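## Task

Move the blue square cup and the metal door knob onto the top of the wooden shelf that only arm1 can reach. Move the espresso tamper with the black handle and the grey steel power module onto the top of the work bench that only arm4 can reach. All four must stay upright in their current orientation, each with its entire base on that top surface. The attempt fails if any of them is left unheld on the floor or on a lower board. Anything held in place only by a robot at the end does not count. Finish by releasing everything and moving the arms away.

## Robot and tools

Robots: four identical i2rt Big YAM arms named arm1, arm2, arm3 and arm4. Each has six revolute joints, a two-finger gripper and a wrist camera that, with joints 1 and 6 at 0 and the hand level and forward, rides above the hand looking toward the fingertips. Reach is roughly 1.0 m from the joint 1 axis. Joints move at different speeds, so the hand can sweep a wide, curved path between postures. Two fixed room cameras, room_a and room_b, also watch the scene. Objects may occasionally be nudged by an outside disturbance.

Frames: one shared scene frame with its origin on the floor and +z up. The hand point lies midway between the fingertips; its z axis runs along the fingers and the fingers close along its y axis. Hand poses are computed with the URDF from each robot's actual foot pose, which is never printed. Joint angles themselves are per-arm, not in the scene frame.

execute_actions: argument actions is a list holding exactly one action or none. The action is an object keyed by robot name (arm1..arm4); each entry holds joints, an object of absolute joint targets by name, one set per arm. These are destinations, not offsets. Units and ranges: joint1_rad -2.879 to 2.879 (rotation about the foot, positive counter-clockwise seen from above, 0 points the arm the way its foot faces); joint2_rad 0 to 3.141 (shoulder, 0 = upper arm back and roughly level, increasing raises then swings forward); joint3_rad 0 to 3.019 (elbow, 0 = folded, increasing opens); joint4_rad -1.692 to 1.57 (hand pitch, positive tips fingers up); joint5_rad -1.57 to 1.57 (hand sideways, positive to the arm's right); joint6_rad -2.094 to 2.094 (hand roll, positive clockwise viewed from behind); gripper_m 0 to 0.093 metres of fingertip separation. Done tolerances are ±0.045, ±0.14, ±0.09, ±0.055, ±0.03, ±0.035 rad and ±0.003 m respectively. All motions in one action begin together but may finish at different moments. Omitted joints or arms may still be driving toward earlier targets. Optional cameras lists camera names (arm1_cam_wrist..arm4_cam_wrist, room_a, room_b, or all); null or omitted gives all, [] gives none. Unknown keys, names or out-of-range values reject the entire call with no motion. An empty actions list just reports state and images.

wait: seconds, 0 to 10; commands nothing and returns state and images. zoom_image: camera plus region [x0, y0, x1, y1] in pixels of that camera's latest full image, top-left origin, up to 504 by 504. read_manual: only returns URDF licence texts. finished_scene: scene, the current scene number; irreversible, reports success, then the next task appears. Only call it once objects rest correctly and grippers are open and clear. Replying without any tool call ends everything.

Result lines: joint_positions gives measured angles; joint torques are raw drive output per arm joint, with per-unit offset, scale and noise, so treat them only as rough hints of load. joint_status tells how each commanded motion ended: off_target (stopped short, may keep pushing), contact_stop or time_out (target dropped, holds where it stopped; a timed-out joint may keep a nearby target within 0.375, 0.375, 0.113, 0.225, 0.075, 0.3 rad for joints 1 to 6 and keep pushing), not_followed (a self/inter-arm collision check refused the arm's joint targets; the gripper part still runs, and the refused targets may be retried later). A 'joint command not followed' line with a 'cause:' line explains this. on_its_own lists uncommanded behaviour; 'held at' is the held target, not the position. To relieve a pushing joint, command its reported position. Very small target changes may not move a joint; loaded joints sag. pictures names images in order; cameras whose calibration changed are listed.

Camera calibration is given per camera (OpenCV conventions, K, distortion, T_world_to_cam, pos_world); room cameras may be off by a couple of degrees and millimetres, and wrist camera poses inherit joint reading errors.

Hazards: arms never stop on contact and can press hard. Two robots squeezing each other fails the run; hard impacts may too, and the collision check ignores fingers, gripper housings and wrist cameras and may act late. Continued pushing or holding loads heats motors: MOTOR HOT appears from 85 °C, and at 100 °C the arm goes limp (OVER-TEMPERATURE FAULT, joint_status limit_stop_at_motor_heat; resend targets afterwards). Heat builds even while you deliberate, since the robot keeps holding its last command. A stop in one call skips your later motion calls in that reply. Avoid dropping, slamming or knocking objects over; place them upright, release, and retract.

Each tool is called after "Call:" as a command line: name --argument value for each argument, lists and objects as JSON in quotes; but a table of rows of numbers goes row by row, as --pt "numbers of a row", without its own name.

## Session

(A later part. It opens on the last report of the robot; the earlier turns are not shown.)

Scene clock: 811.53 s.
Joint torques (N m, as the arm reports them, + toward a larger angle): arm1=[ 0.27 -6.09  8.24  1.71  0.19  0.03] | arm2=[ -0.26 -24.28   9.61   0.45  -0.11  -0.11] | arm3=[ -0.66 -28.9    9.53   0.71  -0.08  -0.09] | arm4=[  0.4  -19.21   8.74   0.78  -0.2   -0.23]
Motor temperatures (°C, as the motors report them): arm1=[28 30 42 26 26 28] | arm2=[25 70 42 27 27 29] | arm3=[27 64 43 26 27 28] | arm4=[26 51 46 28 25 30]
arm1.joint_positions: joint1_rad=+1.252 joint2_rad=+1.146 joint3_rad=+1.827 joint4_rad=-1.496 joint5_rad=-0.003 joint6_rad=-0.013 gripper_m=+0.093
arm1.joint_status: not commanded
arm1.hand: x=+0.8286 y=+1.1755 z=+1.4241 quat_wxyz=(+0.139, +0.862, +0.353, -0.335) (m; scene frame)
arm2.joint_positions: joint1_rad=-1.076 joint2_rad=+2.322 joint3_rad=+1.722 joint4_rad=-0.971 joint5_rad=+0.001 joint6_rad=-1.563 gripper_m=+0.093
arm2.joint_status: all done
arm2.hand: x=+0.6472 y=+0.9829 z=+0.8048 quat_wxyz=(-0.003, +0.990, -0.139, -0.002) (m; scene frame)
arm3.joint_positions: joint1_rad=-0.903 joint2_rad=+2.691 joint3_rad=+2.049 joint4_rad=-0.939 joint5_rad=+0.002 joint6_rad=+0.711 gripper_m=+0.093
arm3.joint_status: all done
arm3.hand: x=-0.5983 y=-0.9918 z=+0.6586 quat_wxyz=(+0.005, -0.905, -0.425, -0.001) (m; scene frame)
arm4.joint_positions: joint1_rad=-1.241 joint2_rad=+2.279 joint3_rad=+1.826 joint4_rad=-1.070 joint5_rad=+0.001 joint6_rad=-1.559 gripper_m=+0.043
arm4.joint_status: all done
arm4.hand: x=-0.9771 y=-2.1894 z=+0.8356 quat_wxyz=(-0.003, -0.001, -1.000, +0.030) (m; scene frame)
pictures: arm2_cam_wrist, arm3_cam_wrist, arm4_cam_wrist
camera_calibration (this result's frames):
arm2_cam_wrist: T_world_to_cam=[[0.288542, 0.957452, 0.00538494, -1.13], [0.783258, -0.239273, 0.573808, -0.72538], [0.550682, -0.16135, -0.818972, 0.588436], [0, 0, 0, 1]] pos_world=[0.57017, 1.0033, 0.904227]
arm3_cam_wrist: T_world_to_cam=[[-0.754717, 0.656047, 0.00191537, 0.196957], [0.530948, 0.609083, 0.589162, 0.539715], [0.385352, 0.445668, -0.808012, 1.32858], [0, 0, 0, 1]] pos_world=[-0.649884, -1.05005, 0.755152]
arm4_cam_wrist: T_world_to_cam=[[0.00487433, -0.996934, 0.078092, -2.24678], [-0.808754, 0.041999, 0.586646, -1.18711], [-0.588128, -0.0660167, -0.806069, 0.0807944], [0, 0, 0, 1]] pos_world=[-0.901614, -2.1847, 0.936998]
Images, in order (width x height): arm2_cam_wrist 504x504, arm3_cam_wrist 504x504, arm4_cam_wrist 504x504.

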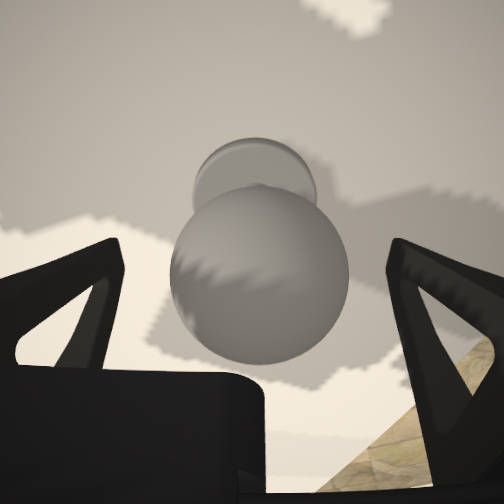

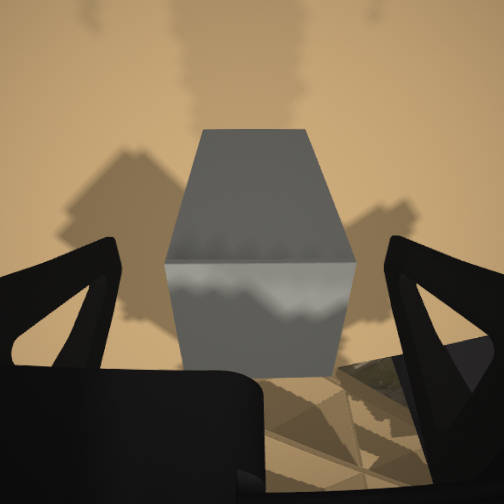

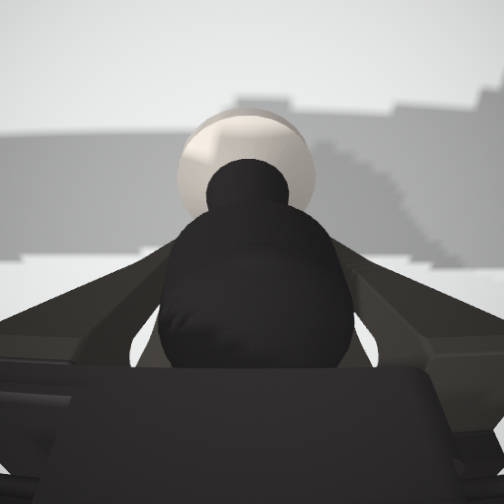

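Call:
execute_actions --actions '[{"arm2":{"joints":{"joint1_rad":-0.5,"joint2_rad":2.1,"joint4_rad":-1.19}},"arm3":{"joints":{"joint2_rad":2.5,"joint4_rad":-1.15}},"arm4":{"joints":{"joint2_rad":2.30}}}]' --cameras '["arm1_cam_wrist","arm3_cam_wrist","arm4_cam_wrist"]'

Scene clock: 838.87 s.
Joint torques (N m, as the arm reports them, + toward a larger angle): arm1=[ 0.35 -6.04  8.22  1.71  0.19  0.03] | arm2=[ -0.22 -21.15  10.94  -0.55  -0.02  -0.12] | arm3=[ -0.62 -27.73  10.24  -0.32  -0.07  -0.09] | arm4=[  0.33 -18.66   8.63   0.67  -0.15  -0.21]
Motor temperatures (°C, as the motors report them): arm1=[28 30 42 26 26 28] | arm2=[25 70 42 27 27 29] | arm3=[27 65 43 26 27 28] | arm4=[26 50 46 28 25 30]
arm1.joint_positions: joint1_rad=+1.252 joint2_rad=+1.146 joint3_rad=+1.827 joint4_rad=-1.496 joint5_rad=-0.003 joint6_rad=-0.013 gripper_m=+0.093
arm1.joint_status: not commanded
arm1.hand: x=+0.8286 y=+1.1755 z=+1.4241 quat_wxyz=(+0.139, +0.862, +0.353, -0.335) (m; scene frame)
arm2.joint_positions: joint1_rad=-0.506 joint2_rad=+2.084 joint3_rad=+1.720 joint4_rad=-1.176 joint5_rad=-0.001 joint6_rad=-1.563 gripper_m=+0.093
arm2.joint_status: all done
arm2.hand: x=+0.2888 y=+0.9644 z=+0.9526 quat_wxyz=(-0.019, +0.989, +0.144, -0.005) (m; scene frame)
arm3.joint_positions: joint1_rad=-0.903 joint2_rad=+2.486 joint3_rad=+2.052 joint4_rad=-1.137 joint5_rad=+0.002 joint6_rad=+0.711 gripper_m=+0.093
arm3.joint_status: all done
arm3.hand: x=-0.5980 y=-1.0057 z=+0.7996 quat_wxyz=(+0.001, -0.905, -0.425, +0.001) (m; scene frame)
arm4.joint_positions: joint1_rad=-1.242 joint2_rad=+2.300 joint3_rad=+1.826 joint4_rad=-1.068 joint5_rad=-0.001 joint6_rad=-1.560 gripper_m=+0.043
arm4.joint_status: all done
arm4.hand: x=-0.9771 y=-2.1862 z=+0.8220 quat_wxyz=(-0.003, +0.000, -1.000, +0.020) (m; scene frame)
pictures: arm1_cam_wrist, arm3_cam_wrist, arm4_cam_wrist
camera_calibration (this result's frames):
arm1_cam_wrist: T_world_to_cam=[[-0.698358, 0.715745, -0.00205607, -0.256363], [0.710148, 0.692533, -0.126838, -1.21971], [-0.0893599, -0.0900385, -0.991921, 1.71303], [0, 0, 0, 1]] pos_world=[0.84022, 1.18242, 1.54396]
arm3_cam_wrist: T_world_to_cam=[[-0.754722, 0.656032, -0.00421518, 0.210963], [0.530847, 0.614455, 0.58365, 0.474666], [0.385483, 0.438256, -0.811994, 1.44439], [0, 0, 0, 1]] pos_world=[-0.649544, -1.06307, 0.896686]
arm4_cam_wrist: T_world_to_cam=[[0.00535217, -0.998263, 0.0586794, -2.22904], [-0.809302, 0.0301432, 0.586618, -1.20566], [-0.587368, -0.050629, -0.807735, 0.105704], [0, 0, 0, 1]] pos_world=[-0.901729, -2.18348, 0.923445]
Images, in order (width x height): arm1_cam_wrist 504x504, arm3_cam_wrist 504x504, arm4_cam_wrist 504x504.

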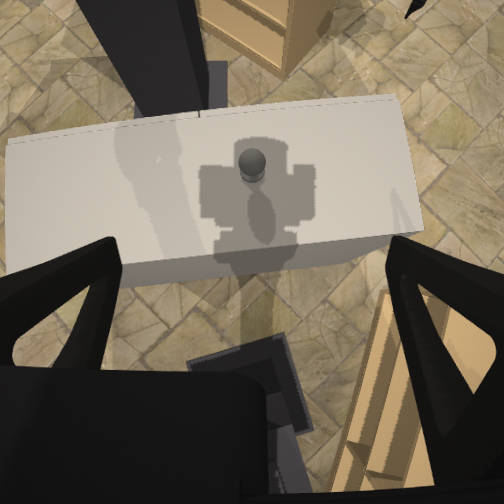

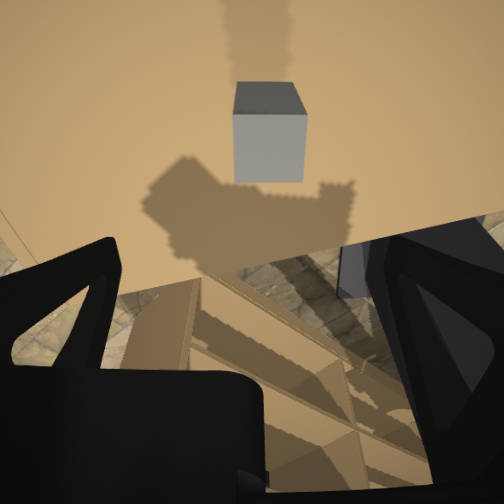

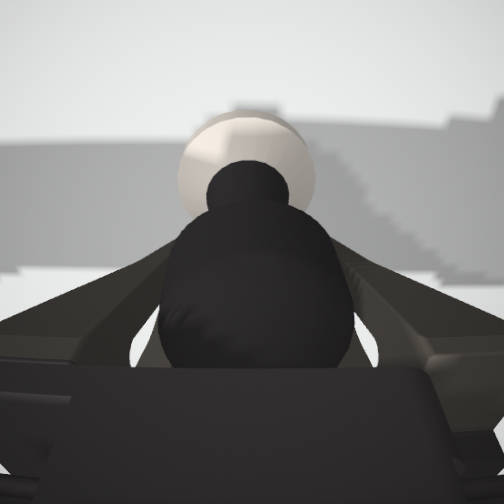

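Call:
execute_actions --actions '[{"arm4":{"joints":{"gripper_m":0.093}}}]' --cameras '["arm4_cam_wrist"]'

Scene clock: 842.70 s.
Joint torques (N m, as the arm reports them, + toward a larger angle): arm1=[ 0.3  -6.13  8.21  1.73  0.19  0.03] | arm2=[ -0.43 -20.86  10.92  -0.61  -0.03  -0.11] | arm3=[ -0.61 -27.14  10.32  -0.37  -0.08  -0.08] | arm4=[  0.33 -18.78   8.61   0.65  -0.16  -0.22]
Motor temperatures (°C, as the motors report them): arm1=[28 30 42 26 26 28] | arm2=[25 70 42 27 27 29] | arm3=[27 65 43 26 27 28] | arm4=[26 50 46 28 25 30]
arm1.joint_positions: joint1_rad=+1.252 joint2_rad=+1.146 joint3_rad=+1.827 joint4_rad=-1.496 joint5_rad=-0.003 joint6_rad=-0.013 gripper_m=+0.093
arm1.joint_status: not commanded
arm1.hand: x=+0.8286 y=+1.1755 z=+1.4241 quat_wxyz=(+0.139, +0.862, +0.353, -0.335) (m; scene frame)
arm2.joint_positions: joint1_rad=-0.506 joint2_rad=+2.084 joint3_rad=+1.720 joint4_rad=-1.176 joint5_rad=-0.001 joint6_rad=-1.563 gripper_m=+0.093
arm2.joint_status: not commanded
arm2.hand: x=+0.2888 y=+0.9644 z=+0.9526 quat_wxyz=(-0.019, +0.989, +0.144, -0.005) (m; scene frame)
arm3.joint_positions: joint1_rad=-0.903 joint2_rad=+2.486 joint3_rad=+2.052 joint4_rad=-1.137 joint5_rad=+0.002 joint6_rad=+0.711 gripper_m=+0.093
arm3.joint_status: not commanded
arm3.hand: x=-0.5980 y=-1.0057 z=+0.7996 quat_wxyz=(+0.001, -0.905, -0.425, +0.001) (m; scene frame)
arm4.joint_positions: joint1_rad=-1.242 joint2_rad=+2.300 joint3_rad=+1.826 joint4_rad=-1.068 joint5_rad=-0.001 joint6_rad=-1.560 gripper_m=+0.093
arm4.joint_status: all done
arm4.hand: x=-0.9771 y=-2.1862 z=+0.8220 quat_wxyz=(-0.003, +0.000, -1.000, +0.020) (m; scene frame)
pictures: arm4_cam_wrist
camera_calibration (this result's frames):
arm4_cam_wrist: T_world_to_cam=[[0.00535217, -0.998263, 0.0586794, -2.22904], [-0.809302, 0.0301432, 0.586618, -1.20566], [-0.587368, -0.050629, -0.807735, 0.105704], [0, 0, 0, 1]] pos_world=[-0.901729, -2.18348, 0.923445]
Images, in order (width x height): arm4_cam_wrist 504x504.

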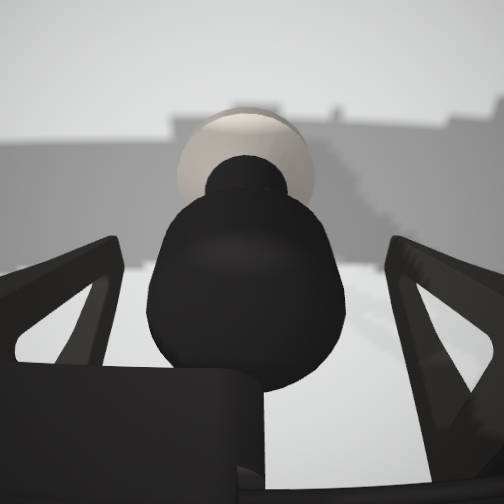

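Call:
execute_actions --actions '[{"arm1":{"joints":{"joint1_rad":1.254,"joint2_rad":2.15,"joint3_rad":1.96,"joint4_rad":-1.35}},"arm2":{"joints":{"joint1_rad":0.1,"joint2_rad":1.15,"joint3_rad":1.3,"joint4_rad":-1.2,"joint6_rad":0.0}},"arm3":{"joints":{"joint1_rad":0.3,"joint2_rad":1.15,"joint3_rad":1.3,"joint4_rad":-1.2,"joint6_rad":0.0}},"arm4":{"joints":{"joint1_rad":1.255,"joint2_rad":2.27}}}]' --cameras '["arm1_cam_wrist","arm4_cam_wrist","room_b"]'

Scene clock: 887.33 s.
Joint torques (N m, as the arm reports them, + toward a larger angle): arm1=[  0.73 -27.57  11.12   0.61   0.19   0.02] | arm2=[-1.94 -8.5  11.38  0.34  0.13  0.03] | arm3=[-0.83 -8.24 11.24  0.55  0.05 -0.11] | arm4=[  0.24 -21.22   8.55   0.12  -0.1   -0.22]
Motor temperatures (°C, as the motors report them): arm1=[28 31 43 26 26 28] | arm2=[25 67 44 27 27 29] | arm3=[27 63 44 26 27 28] | arm4=[26 51 47 28 25 30]
arm1.joint_positions: joint1_rad=+1.252 joint2_rad=+2.184 joint3_rad=+1.926 joint4_rad=-1.352 joint5_rad=-0.003 joint6_rad=-0.013 gripper_m=+0.093
arm1.joint_status: all done
arm1.hand: x=+0.6486 y=+0.9944 z=+0.9135 quat_wxyz=(-0.003, +0.925, +0.380, +0.027) (m; scene frame)
arm2.joint_positions: joint1_rad=+0.113 joint2_rad=+1.144 joint3_rad=+1.307 joint4_rad=-1.186 joint5_rad=-0.003 joint6_rad=-0.008 gripper_m=+0.093
arm2.joint_status: all done
arm2.hand: x=+0.1328 y=+0.6207 z=+1.2605 quat_wxyz=(-0.089, +0.912, -0.304, -0.260) (m; scene frame)
arm3.joint_positions: joint1_rad=+0.296 joint2_rad=+1.141 joint3_rad=+1.301 joint4_rad=-1.184 joint5_rad=-0.003 joint6_rad=+0.014 gripper_m=+0.093
arm3.joint_status: all done
arm3.hand: x=-0.2058 y=-0.4453 z=+1.2522 quat_wxyz=(-0.266, -0.176, -0.947, +0.044) (m; scene frame)
arm4.joint_positions: joint1_rad=+1.255 joint2_rad=+2.300 joint3_rad=+1.826 joint4_rad=-1.052 joint5_rad=-0.002 joint6_rad=-1.560 gripper_m=+0.093
arm4.joint_status: all done
arm4.hand: x=-0.5833 y=-0.9707 z=+0.8094 quat_wxyz=(-0.016, +0.948, -0.317, +0.010) (m; scene frame)
pictures: arm1_cam_wrist, arm4_cam_wrist, room_b
camera_calibration (this result's frames):
arm1_cam_wrist: T_world_to_cam=[[-0.701386, 0.712724, -0.00907758, -0.242175], [0.555723, 0.554769, 0.619195, -1.47559], [0.446351, 0.42925, -0.785185, 0.12144], [0, 0, 0, 1]] pos_world=[0.595957, 0.939088, 1.00683]
arm4_cam_wrist: T_world_to_cam=[[0.595105, 0.801729, 0.0554946, 1.07677], [0.622519, -0.503549, 0.599089, -0.609204], [0.508252, -0.321975, -0.798757, 0.756786], [0, 0, 0, 1]] pos_world=[-0.646189, -0.926378, 0.909701]
Images, in order (width x height): arm1_cam_wrist 504x504, arm4_cam_wrist 504x504, room_b 896x504.

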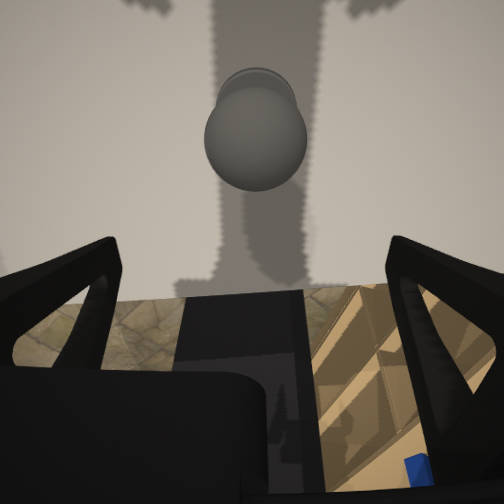

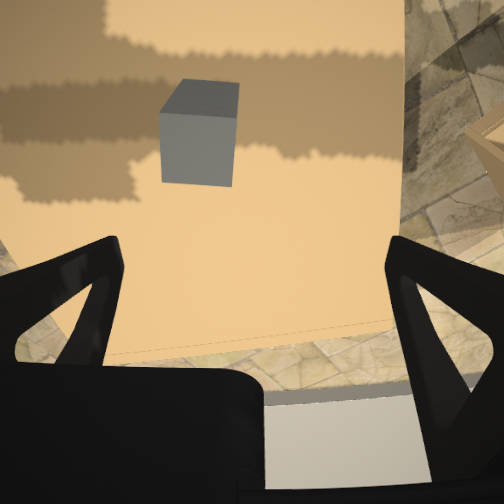

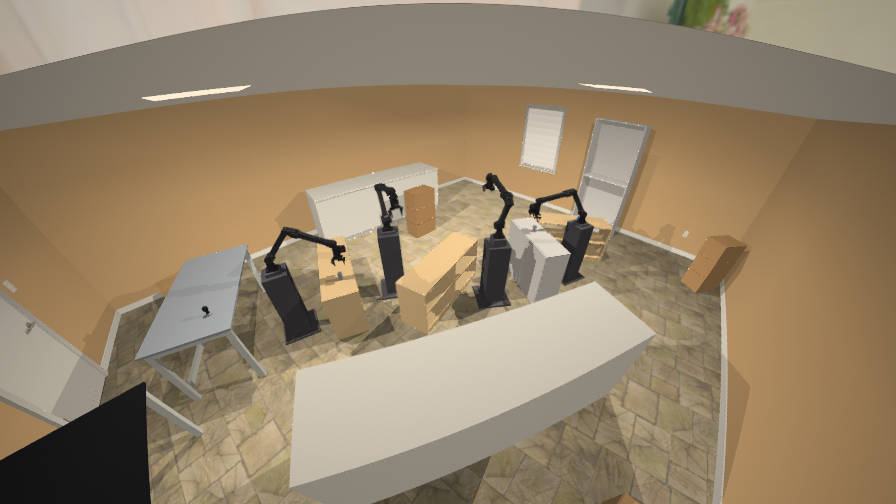

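Call:
execute_actions --actions '[{"arm1":{"joints":{"joint2_rad":2.255,"joint3_rad":1.81,"joint4_rad":-1.068}},"arm4":{"joints":{"joint2_rad":2.463,"joint3_rad":1.772,"joint4_rad":-0.828,"joint6_rad":0.09}}}]' --cameras '["arm1_cam_wrist","arm4_cam_wrist"]'

Scene clock: 917.47 s.
Joint torques (N m, as the arm reports them, + toward a larger angle): arm1=[  0.7  -25.6    9.03   1.03   0.19   0.03] | arm2=[-1.82 -8.4  11.37  0.34  0.13  0.04] | arm3=[-0.93 -8.28 11.27  0.54  0.06 -0.11] | arm4=[  0.67 -20.01   6.76   0.72   0.     0.03]
Motor temperatures (°C, as the motors report them): arm1=[28 41 47 26 26 28] | arm2=[25 61 45 27 27 29] | arm3=[27 53 46 26 28 28] | arm4=[26 53 47 28 25 30]
arm1.joint_positions: joint1_rad=+1.252 joint2_rad=+2.268 joint3_rad=+1.796 joint4_rad=-1.077 joint5_rad=-0.003 joint6_rad=-0.013 gripper_m=+0.093
arm1.joint_status: all done
arm1.hand: x=+0.6449 y=+0.9894 z=+0.8136 quat_wxyz=(+0.008, +0.925, +0.380, -0.002) (m; scene frame)
arm2.joint_positions: joint1_rad=+0.113 joint2_rad=+1.144 joint3_rad=+1.307 joint4_rad=-1.186 joint5_rad=-0.003 joint6_rad=-0.008 gripper_m=+0.093
arm2.joint_status: not commanded
arm2.hand: x=+0.1328 y=+0.6207 z=+1.2605 quat_wxyz=(-0.089, +0.912, -0.304, -0.260) (m; scene frame)
arm3.joint_positions: joint1_rad=+0.296 joint2_rad=+1.141 joint3_rad=+1.301 joint4_rad=-1.184 joint5_rad=-0.003 joint6_rad=+0.014 gripper_m=+0.093
arm3.joint_status: not commanded
arm3.hand: x=-0.2058 y=-0.4453 z=+1.2522 quat_wxyz=(-0.266, -0.176, -0.947, +0.044) (m; scene frame)
arm4.joint_positions: joint1_rad=+1.255 joint2_rad=+2.477 joint3_rad=+1.761 joint4_rad=-0.840 joint5_rad=-0.002 joint6_rad=+0.079 gripper_m=+0.093
arm4.joint_status: all done
arm4.hand: x=-0.5955 y=-0.9899 z=+0.6759 quat_wxyz=(-0.006, +0.416, -0.909, +0.002) (m; scene frame)
pictures: arm1_cam_wrist, arm4_cam_wrist
camera_calibration (this result's frames):
arm1_cam_wrist: T_world_to_cam=[[-0.701307, 0.712809, -0.00844003, -0.242737], [0.582235, 0.579591, 0.570154, -1.41064], [0.411303, 0.394939, -0.821494, 0.132992], [0, 0, 0, 1]] pos_world=[0.596392, 0.938096, 0.911487]
arm4_cam_wrist: T_world_to_cam=[[0.760084, -0.649264, 0.026994, -0.211991], [-0.538675, -0.606297, 0.585007, -1.31498], [-0.363457, -0.459196, -0.810579, 0.00330727], [0, 0, 0, 1]] pos_world=[-0.546013, -0.933387, 0.777675]
Images, in order (width x height): arm1_cam_wrist 504x504, arm4_cam_wrist 504x504.

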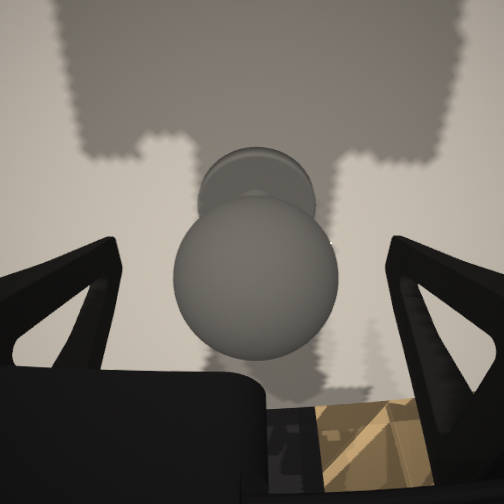

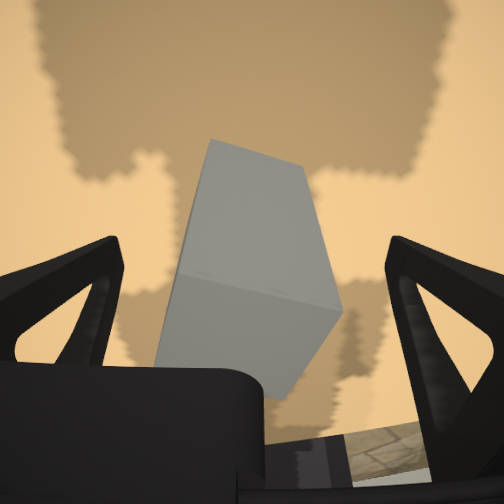

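Call:
execute_actions --actions '[{"arm1":{"joints":{"joint2_rad":2.295,"gripper_m":0.03}},"arm4":{"joints":{"joint6_rad":0.25,"gripper_m":0.015}}}]' --cameras '["arm1_cam_wrist","arm4_cam_wrist"]'

Scene clock: 931.93 s.
Joint torques (N m, as the arm reports them, + toward a larger angle): arm1=[  0.82 -22.15   9.06   1.01   0.16   0.01] | arm2=[-1.84 -8.49 11.4   0.37  0.12  0.04] | arm3=[-1.   -8.22 11.3   0.57  0.05 -0.12] | arm4=[  0.62 -20.05   6.74   0.72   0.     0.03]
Motor temperatures (°C, as the motors report them): arm1=[28 42 45 26 26 28] | arm2=[25 60 45 27 27 29] | arm3=[27 52 46 26 28 28] | arm4=[26 53 46 28 25 30]
arm1.joint_positions: joint1_rad=+1.252 joint2_rad=+2.269 joint3_rad=+1.796 joint4_rad=-1.077 joint5_rad=-0.002 joint6_rad=-0.012 gripper_m=+0.053
arm1.joint_status: gripper_m off_target (ended at +0.053, target +0.030); the others done
arm1.hand: x=+0.6449 y=+0.9895 z=+0.8129 quat_wxyz=(+0.007, +0.925, +0.380, -0.001) (m; scene frame)
arm2.joint_positions: joint1_rad=+0.113 joint2_rad=+1.144 joint3_rad=+1.307 joint4_rad=-1.186 joint5_rad=-0.003 joint6_rad=-0.008 gripper_m=+0.093
arm2.joint_status: not commanded
arm2.hand: x=+0.1328 y=+0.6207 z=+1.2605 quat_wxyz=(-0.089, +0.912, -0.304, -0.260) (m; scene frame)
arm3.joint_positions: joint1_rad=+0.296 joint2_rad=+1.141 joint3_rad=+1.301 joint4_rad=-1.184 joint5_rad=-0.003 joint6_rad=+0.014 gripper_m=+0.093
arm3.joint_status: not commanded
arm3.hand: x=-0.2058 y=-0.4453 z=+1.2522 quat_wxyz=(-0.266, -0.176, -0.947, +0.044) (m; scene frame)
arm4.joint_positions: joint1_rad=+1.255 joint2_rad=+2.477 joint3_rad=+1.761 joint4_rad=-0.839 joint5_rad=-0.001 joint6_rad=+0.237 gripper_m=+0.039
arm4.joint_status: gripper_m off_target (ended at +0.039, target +0.015); the others done
arm4.hand: x=-0.5953 y=-0.9899 z=+0.6759 quat_wxyz=(-0.006, +0.343, -0.939, +0.002) (m; scene frame)
pictures: arm1_cam_wrist, arm4_cam_wrist
camera_calibration (this result's frames):
arm1_cam_wrist: T_world_to_cam=[[-0.700764, 0.713352, -0.00769137, -0.24436], [0.582658, 0.578531, 0.570799, -1.41007], [0.41163, 0.395514, -0.821054, 0.131189], [0, 0, 0, 1]] pos_world=[0.596346, 0.938195, 0.910698]
arm4_cam_wrist: T_world_to_cam=[[0.647918, -0.761262, 0.0261114, -0.389159], [-0.628194, -0.514647, 0.583532, -1.27647], [-0.430783, -0.394484, -0.81167, 0.028082], [0, 0, 0, 1]] pos_world=[-0.537628, -0.942103, 0.777814]
Images, in order (width x height): arm1_cam_wrist 504x504, arm4_cam_wrist 504x504.

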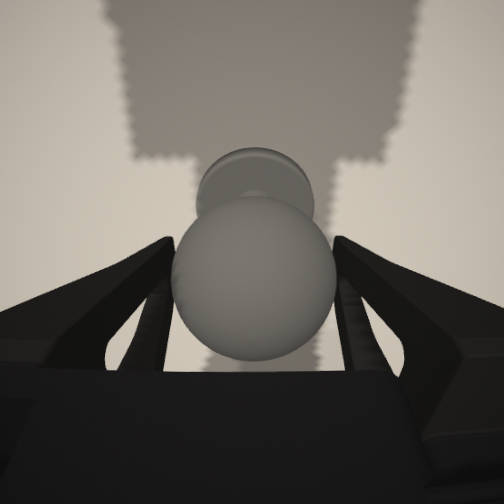

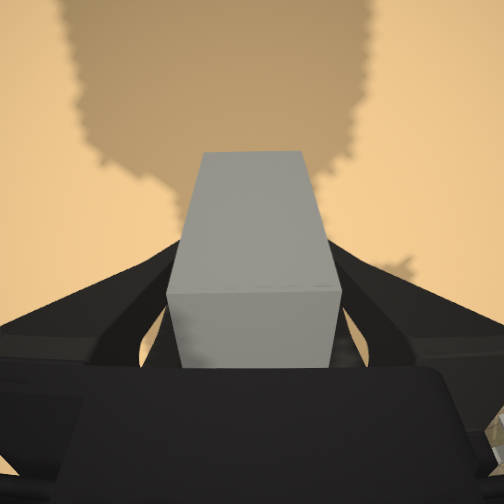

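Call:
execute_actions --actions '[{"arm1":{"joints":{"joint1_rad":-0.42,"joint2_rad":2.17,"joint4_rad":-1.15}},"arm4":{"joints":{"joint1_rad":-0.99,"joint2_rad":2.211,"joint3_rad":1.835,"joint4_rad":-1.167}}}]' --cameras '["arm1_cam_wrist","arm4_cam_wrist","room_b"]'

Scene clock: 975.30 s.
Joint torques (N m, as the arm reports them, + toward a larger angle): arm1=[  0.26 -28.75   9.17   0.31   0.02   0.01] | arm2=[-1.79 -8.62 11.35  0.33  0.12  0.03] | arm3=[-0.85 -8.24 11.27  0.57  0.06 -0.1 ] | arm4=[  0.95 -19.25   7.82  -0.02  -0.13  -0.03]
Motor temperatures (°C, as the motors report them): arm1=[28 42 45 26 26 28] | arm2=[25 57 46 27 27 29] | arm3=[27 49 47 26 28 28] | arm4=[26 54 45 28 25 30]
arm1.joint_positions: joint1_rad=-0.421 joint2_rad=+2.214 joint3_rad=+1.796 joint4_rad=-1.142 joint5_rad=+0.003 joint6_rad=-0.011 gripper_m=+0.053
arm1.joint_status: all done
arm1.hand: x=+0.7181 y=+1.9650 z=+0.8499 quat_wxyz=(-0.008, +0.901, -0.433, +0.003) (m; scene frame)
arm2.joint_positions: joint1_rad=+0.113 joint2_rad=+1.144 joint3_rad=+1.307 joint4_rad=-1.186 joint5_rad=-0.003 joint6_rad=-0.008 gripper_m=+0.093
arm2.joint_status: not commanded
arm2.hand: x=+0.1328 y=+0.6207 z=+1.2605 quat_wxyz=(-0.089, +0.912, -0.304, -0.260) (m; scene frame)
arm3.joint_positions: joint1_rad=+0.296 joint2_rad=+1.141 joint3_rad=+1.301 joint4_rad=-1.184 joint5_rad=-0.003 joint6_rad=+0.014 gripper_m=+0.093
arm3.joint_status: not commanded
arm3.hand: x=-0.2058 y=-0.4453 z=+1.2522 quat_wxyz=(-0.266, -0.176, -0.947, +0.044) (m; scene frame)
arm4.joint_positions: joint1_rad=-0.990 joint2_rad=+2.223 joint3_rad=+1.831 joint4_rad=-1.157 joint5_rad=+0.001 joint6_rad=+0.241 gripper_m=+0.039
arm4.joint_status: all done
arm4.hand: x=-0.8126 y=-2.1554 z=+0.8738 quat_wxyz=(-0.015, -0.700, -0.714, +0.009) (m; scene frame)
pictures: arm1_cam_wrist, arm4_cam_wrist, room_b
camera_calibration (this result's frames):
arm1_cam_wrist: T_world_to_cam=[[0.781922, 0.623006, 0.0214689, -1.80058], [0.499365, -0.646614, 0.57665, 0.424095], [0.373138, -0.440174, -0.81671, 1.4117], [0, 0, 0, 1]] pos_world=[0.669375, 2.01739, 0.947052]
arm4_cam_wrist: T_world_to_cam=[[-0.999599, -0.0267665, 0.0092585, -0.881708], [-0.0168607, 0.825037, 0.564827, 1.27236], [-0.022757, 0.564444, -0.825157, 2.04553], [0, 0, 0, 1]] pos_world=[-0.813351, -2.22794, 0.977385]
Images, in order (width x height): arm1_cam_wrist 504x504, arm4_cam_wrist 504x504, room_b 896x504.

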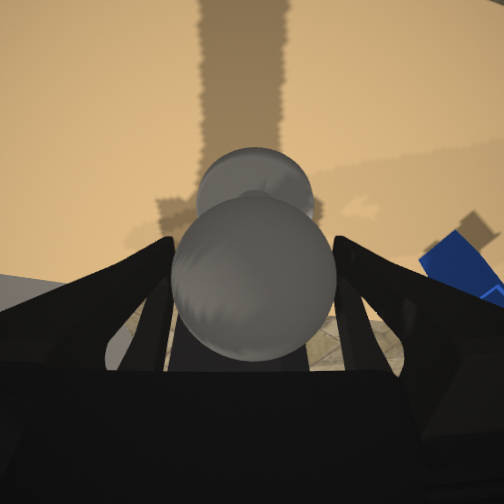

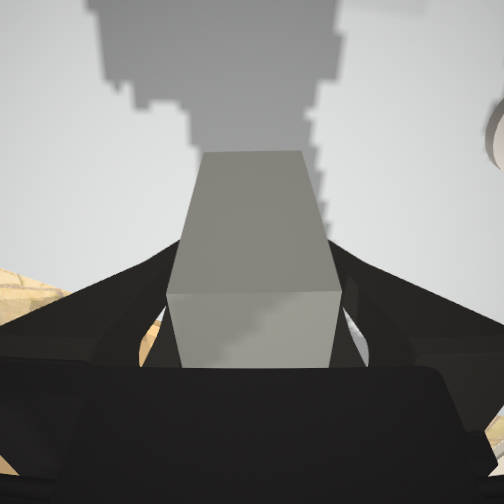

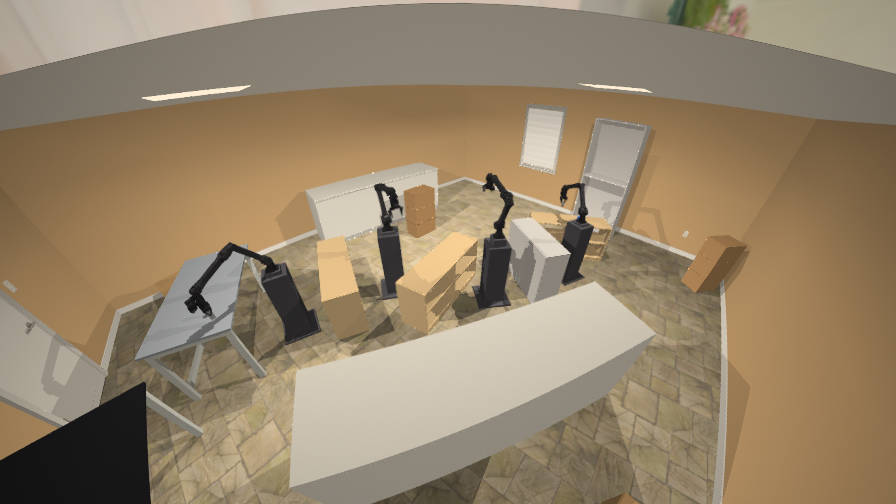

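Call:
execute_actions --actions '[{"arm1":{"joints":{"joint2_rad":2.285,"joint3_rad":1.35,"joint4_rad":-0.582}},"arm4":{"joints":{"joint2_rad":2.278,"joint4_rad":-1.096}}}]' --cameras '["arm1_cam_wrist","arm4_cam_wrist"]'

Scene clock: 983.30 s.
Joint torques (N m, as the arm reports them, + toward a larger angle): arm1=[  0.56 -23.3    6.29   1.04   0.05   0.  ] | arm2=[-1.92 -8.55 11.35  0.37  0.12  0.03] | arm3=[-0.98 -8.15 11.23  0.53  0.06 -0.12] | arm4=[  0.95 -19.68   7.86   0.72  -0.09  -0.01]
Motor temperatures (°C, as the motors report them): arm1=[28 44 45 26 26 28] | arm2=[25 57 46 27 27 29] | arm3=[27 48 47 26 28 28] | arm4=[26 54 45 28 25 30]
arm1.joint_positions: joint1_rad=-0.421 joint2_rad=+2.308 joint3_rad=+1.335 joint4_rad=-0.592 joint5_rad=+0.002 joint6_rad=-0.011 gripper_m=+0.053
arm1.joint_status: all done
arm1.hand: x=+0.7900 y=+1.8772 z=+0.6626 quat_wxyz=(-0.006, +0.901, -0.433, +0.005) (m; scene frame)
arm2.joint_positions: joint1_rad=+0.113 joint2_rad=+1.144 joint3_rad=+1.307 joint4_rad=-1.186 joint5_rad=-0.003 joint6_rad=-0.008 gripper_m=+0.093
arm2.joint_status: not commanded
arm2.hand: x=+0.1328 y=+0.6207 z=+1.2605 quat_wxyz=(-0.089, +0.912, -0.304, -0.260) (m; scene frame)
arm3.joint_positions: joint1_rad=+0.296 joint2_rad=+1.141 joint3_rad=+1.301 joint4_rad=-1.184 joint5_rad=-0.003 joint6_rad=+0.014 gripper_m=+0.093
arm3.joint_status: not commanded
arm3.hand: x=-0.2058 y=-0.4453 z=+1.2522 quat_wxyz=(-0.266, -0.176, -0.947, +0.044) (m; scene frame)
arm4.joint_positions: joint1_rad=-0.990 joint2_rad=+2.289 joint3_rad=+1.826 joint4_rad=-1.106 joint5_rad=+0.001 joint6_rad=+0.241 gripper_m=+0.039
arm4.joint_status: all done
arm4.hand: x=-0.8122 y=-2.1562 z=+0.8299 quat_wxyz=(-0.007, -0.700, -0.715, +0.003) (m; scene frame)
pictures: arm1_cam_wrist, arm4_cam_wrist
camera_calibration (this result's frames):
arm1_cam_wrist: T_world_to_cam=[[0.781915, 0.623042, 0.020669, -1.79759], [0.498038, -0.644289, 0.580387, 0.433599], [0.374923, -0.44352, -0.814078, 1.1963], [0, 0, 0, 1]] pos_world=[0.741092, 1.92992, 0.759378]
arm4_cam_wrist: T_world_to_cam=[[-0.999547, -0.0270489, 0.0132299, -0.884739], [-0.0143298, 0.813735, 0.58106, 1.26209], [-0.0264826, 0.580607, -0.813753, 2.03206], [0, 0, 0, 1]] pos_world=[-0.812438, -2.23077, 0.931948]
Images, in order (width x height): arm1_cam_wrist 504x504, arm4_cam_wrist 504x504.

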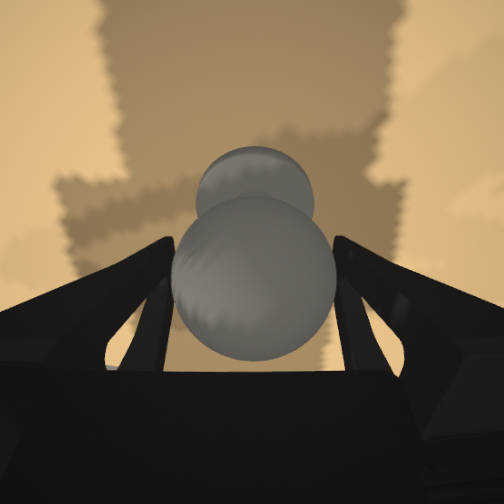

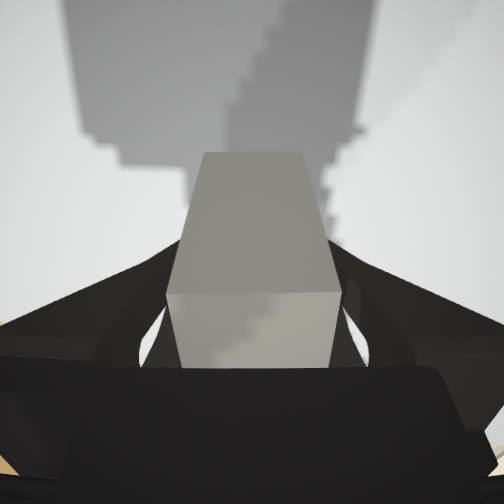

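Call:
execute_actions --actions '[{"arm1":{"joints":{"gripper_m":0.093}},"arm4":{"joints":{"gripper_m":0.093}}}]' --cameras '["arm1_cam_wrist","arm4_cam_wrist"]'

Scene clock: 986.97 s.
Joint torques (N m, as the arm reports them, + toward a larger angle): arm1=[  0.36 -23.08   6.33   1.05   0.04   0.  ] | arm2=[-1.88 -8.35 11.34  0.35  0.12  0.04] | arm3=[-0.9  -8.18 11.23  0.54  0.05 -0.1 ] | arm4=[  0.8  -19.59   7.88   0.67  -0.1   -0.02]
Motor temperatures (°C, as the motors report them): arm1=[28 43 44 26 26 28] | arm2=[25 56 46 27 27 29] | arm3=[27 48 47 26 28 28] | arm4=[26 54 46 28 25 30]
arm1.joint_positions: joint1_rad=-0.421 joint2_rad=+2.308 joint3_rad=+1.335 joint4_rad=-0.592 joint5_rad=+0.002 joint6_rad=-0.011 gripper_m=+0.093
arm1.joint_status: all done
arm1.hand: x=+0.7900 y=+1.8772 z=+0.6626 quat_wxyz=(-0.006, +0.901, -0.433, +0.005) (m; scene frame)
arm2.joint_positions: joint1_rad=+0.113 joint2_rad=+1.144 joint3_rad=+1.307 joint4_rad=-1.186 joint5_rad=-0.003 joint6_rad=-0.008 gripper_m=+0.093
arm2.joint_status: not commanded
arm2.hand: x=+0.1328 y=+0.6207 z=+1.2605 quat_wxyz=(-0.089, +0.912, -0.304, -0.260) (m; scene frame)
arm3.joint_positions: joint1_rad=+0.296 joint2_rad=+1.141 joint3_rad=+1.301 joint4_rad=-1.184 joint5_rad=-0.003 joint6_rad=+0.014 gripper_m=+0.093
arm3.joint_status: not commanded
arm3.hand: x=-0.2058 y=-0.4453 z=+1.2522 quat_wxyz=(-0.266, -0.176, -0.947, +0.044) (m; scene frame)
arm4.joint_positions: joint1_rad=-0.990 joint2_rad=+2.289 joint3_rad=+1.826 joint4_rad=-1.106 joint5_rad=+0.001 joint6_rad=+0.241 gripper_m=+0.093
arm4.joint_status: all done
arm4.hand: x=-0.8122 y=-2.1562 z=+0.8299 quat_wxyz=(-0.007, -0.700, -0.715, +0.003) (m; scene frame)
pictures: arm1_cam_wrist, arm4_cam_wrist
camera_calibration (this result's frames):
arm1_cam_wrist: T_world_to_cam=[[0.781915, 0.623042, 0.020669, -1.79759], [0.498038, -0.644289, 0.580387, 0.433599], [0.374923, -0.44352, -0.814078, 1.1963], [0, 0, 0, 1]] pos_world=[0.741092, 1.92992, 0.759378]
arm4_cam_wrist: T_world_to_cam=[[-0.999547, -0.0270489, 0.0132299, -0.884739], [-0.0143298, 0.813735, 0.58106, 1.26209], [-0.0264826, 0.580607, -0.813753, 2.03206], [0, 0, 0, 1]] pos_world=[-0.812438, -2.23077, 0.931948]
Images, in order (width x height): arm1_cam_wrist 504x504, arm4_cam_wrist 504x504.

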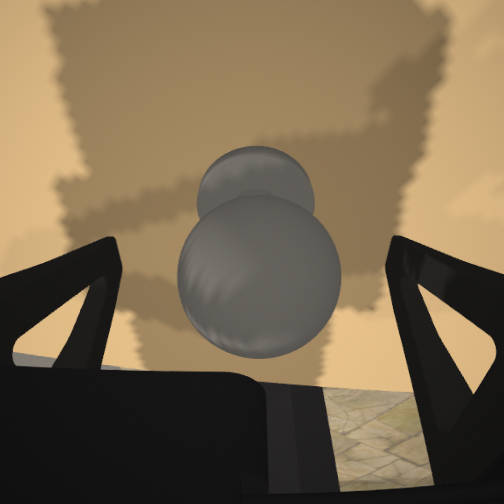

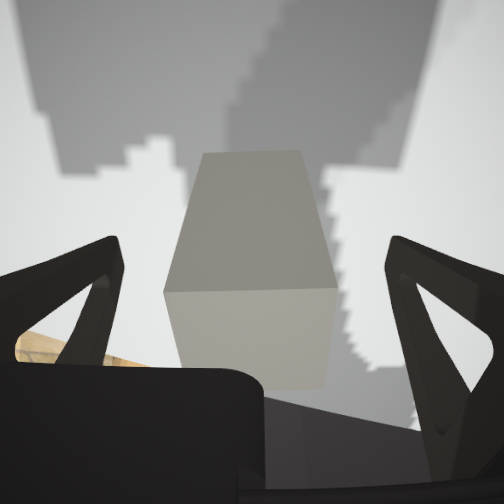

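Both placed. Retract upward.

Call:
execute_actions --actions '[{"arm1":{"joints":{"joint2_rad":1.75,"joint4_rad":-1.15}},"arm4":{"joints":{"joint2_rad":1.8,"joint4_rad":-1.55}}}]'

Scene clock: 990.60 s.
Joint torques (N m, as the arm reports them, + toward a larger angle): arm1=[  0.38 -15.89   9.35   0.37   0.05   0.01] | arm2=[-1.83 -8.5  11.35  0.32  0.12  0.03] | arm3=[-0.99 -8.09 11.25  0.56  0.06 -0.12] | arm4=[  0.97 -14.52   9.12   0.08  -0.08  -0.01]
Motor temperatures (°C, as the motors report them): arm1=[28 43 44 26 26 28] | arm2=[25 56 46 27 27 29] | arm3=[27 48 47 26 28 28] | arm4=[26 54 46 28 25 30]
arm1.joint_positions: joint1_rad=-0.421 joint2_rad=+1.737 joint3_rad=+1.335 joint4_rad=-1.142 joint5_rad=+0.002 joint6_rad=-0.011 gripper_m=+0.093
arm1.joint_status: all done
arm1.hand: x=+0.8058 y=+1.8505 z=+0.9572 quat_wxyz=(-0.011, +0.901, -0.433, -0.005) (m; scene frame)
arm2.joint_positions: joint1_rad=+0.113 joint2_rad=+1.144 joint3_rad=+1.307 joint4_rad=-1.186 joint5_rad=-0.003 joint6_rad=-0.008 gripper_m=+0.093
arm2.joint_status: not commanded
arm2.hand: x=+0.1328 y=+0.6207 z=+1.2605 quat_wxyz=(-0.089, +0.912, -0.304, -0.260) (m; scene frame)
arm3.joint_positions: joint1_rad=+0.296 joint2_rad=+1.141 joint3_rad=+1.301 joint4_rad=-1.184 joint5_rad=-0.003 joint6_rad=+0.014 gripper_m=+0.093
arm3.joint_status: not commanded
arm3.hand: x=-0.2058 y=-0.4453 z=+1.2522 quat_wxyz=(-0.266, -0.176, -0.947, +0.044) (m; scene frame)
arm4.joint_positions: joint1_rad=-0.990 joint2_rad=+1.806 joint3_rad=+1.823 joint4_rad=-1.541 joint5_rad=+0.001 joint6_rad=+0.241 gripper_m=+0.093
arm4.joint_status: all done
arm4.hand: x=-0.8382 y=-2.0613 z=+1.1180 quat_wxyz=(-0.026, -0.699, -0.714, +0.015) (m; scene frame)
pictures: arm1_cam_wrist, arm2_cam_wrist, arm3_cam_wrist, arm4_cam_wrist, room_a, room_b
camera_calibration (this result's frames):
arm1_cam_wrist: T_world_to_cam=[[0.782007, 0.622921, 0.0208412, -1.79943], [0.505758, -0.653755, 0.562862, 0.265633], [0.364243, -0.429621, -0.826288, 1.41299], [0, 0, 0, 1]] pos_world=[0.75815, 1.90161, 1.05552]
arm2_cam_wrist: T_world_to_cam=[[0.609501, 0.792784, -0.00165042, -0.568762], [0.791397, -0.608309, 0.0604212, 0.204574], [0.046897, -0.0381329, -0.998172, 1.4028], [0, 0, 0, 1]] pos_world=[0.118975, 0.628842, 1.38693]
arm3_cam_wrist: T_world_to_cam=[[-0.371241, -0.928136, -0.0272808, -0.45643], [-0.92635, 0.368191, 0.0794402, -0.120223], [-0.0636868, 0.054763, -0.996466, 1.38295], [0, 0, 0, 1]] pos_world=[-0.192738, -0.455098, 1.37516]
arm4_cam_wrist: T_world_to_cam=[[-0.999642, -0.0266075, 0.0026425, -0.89939], [-0.0208765, 0.838418, 0.544628, 1.10321], [-0.0167067, 0.544378, -0.838673, 2.17208], [0, 0, 0, 1]] pos_world=[-0.839749, -2.13132, 1.2232]
Images, in order (width x height): arm1_cam_wrist 504x504, arm2_cam_wrist 504x504, arm3_cam_wrist 504x504, arm4_cam_wrist 504x504, room_a 896x504, room_b 896x504.

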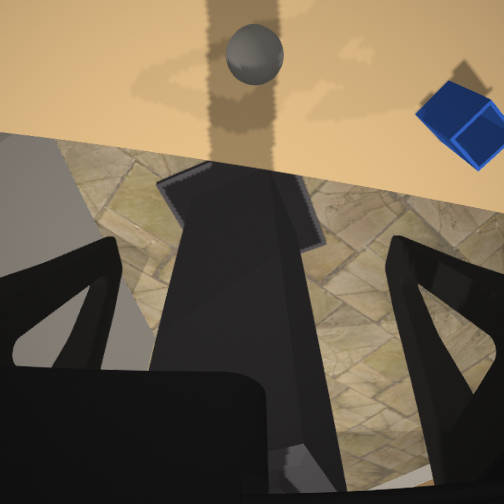

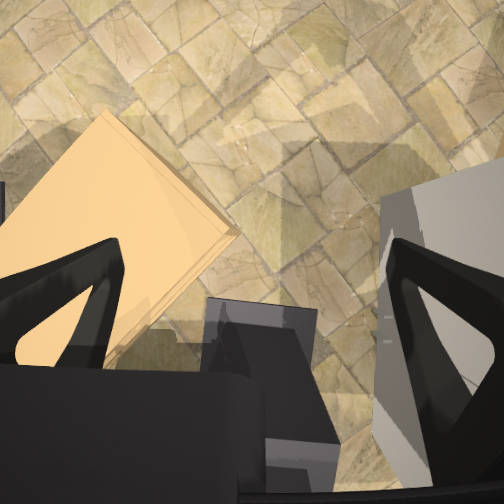

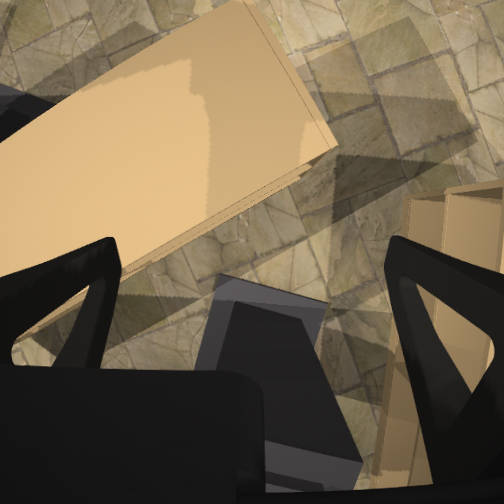

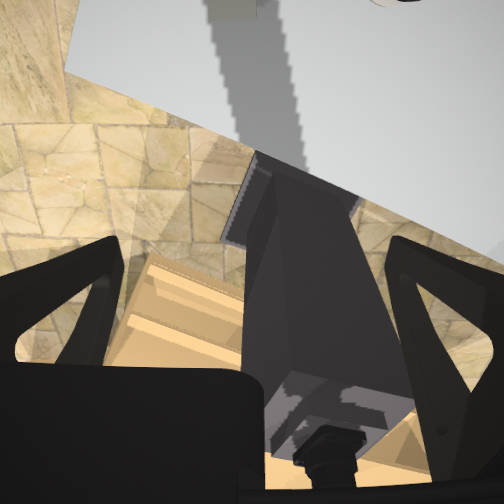

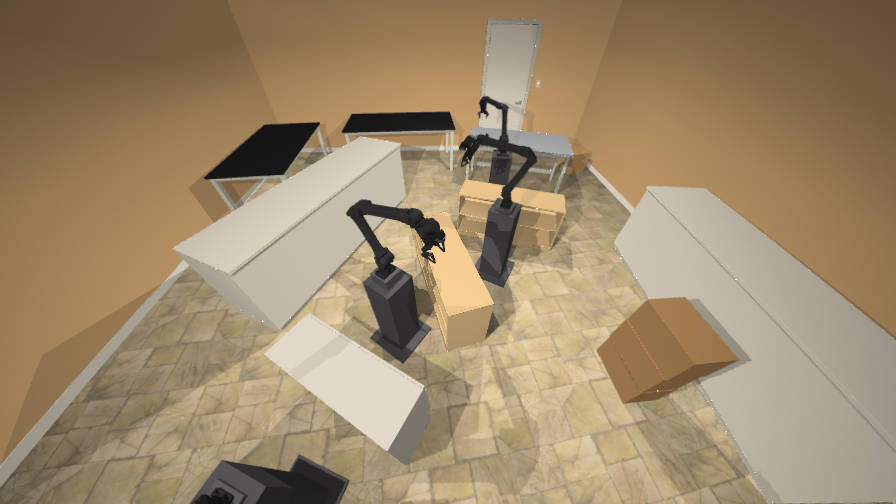

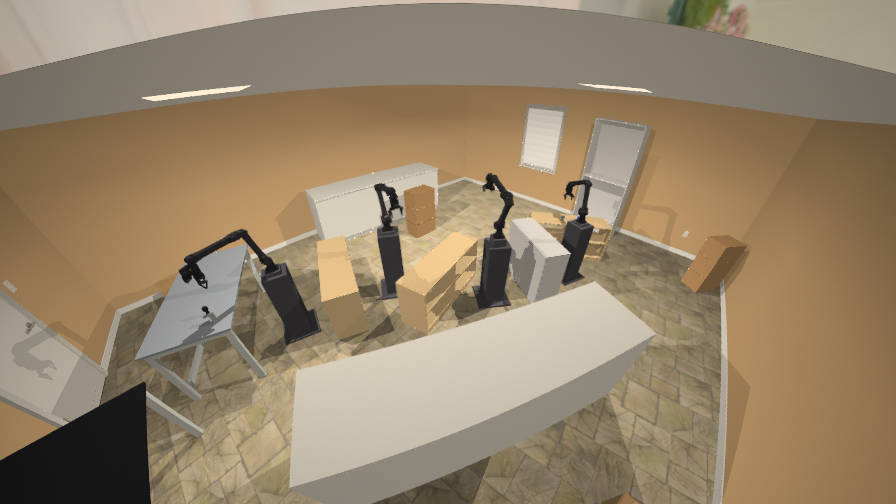

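All four are placed upright and the arms are clear.

Call:
finished_scene --scene 1

The scene is finished: the task was done.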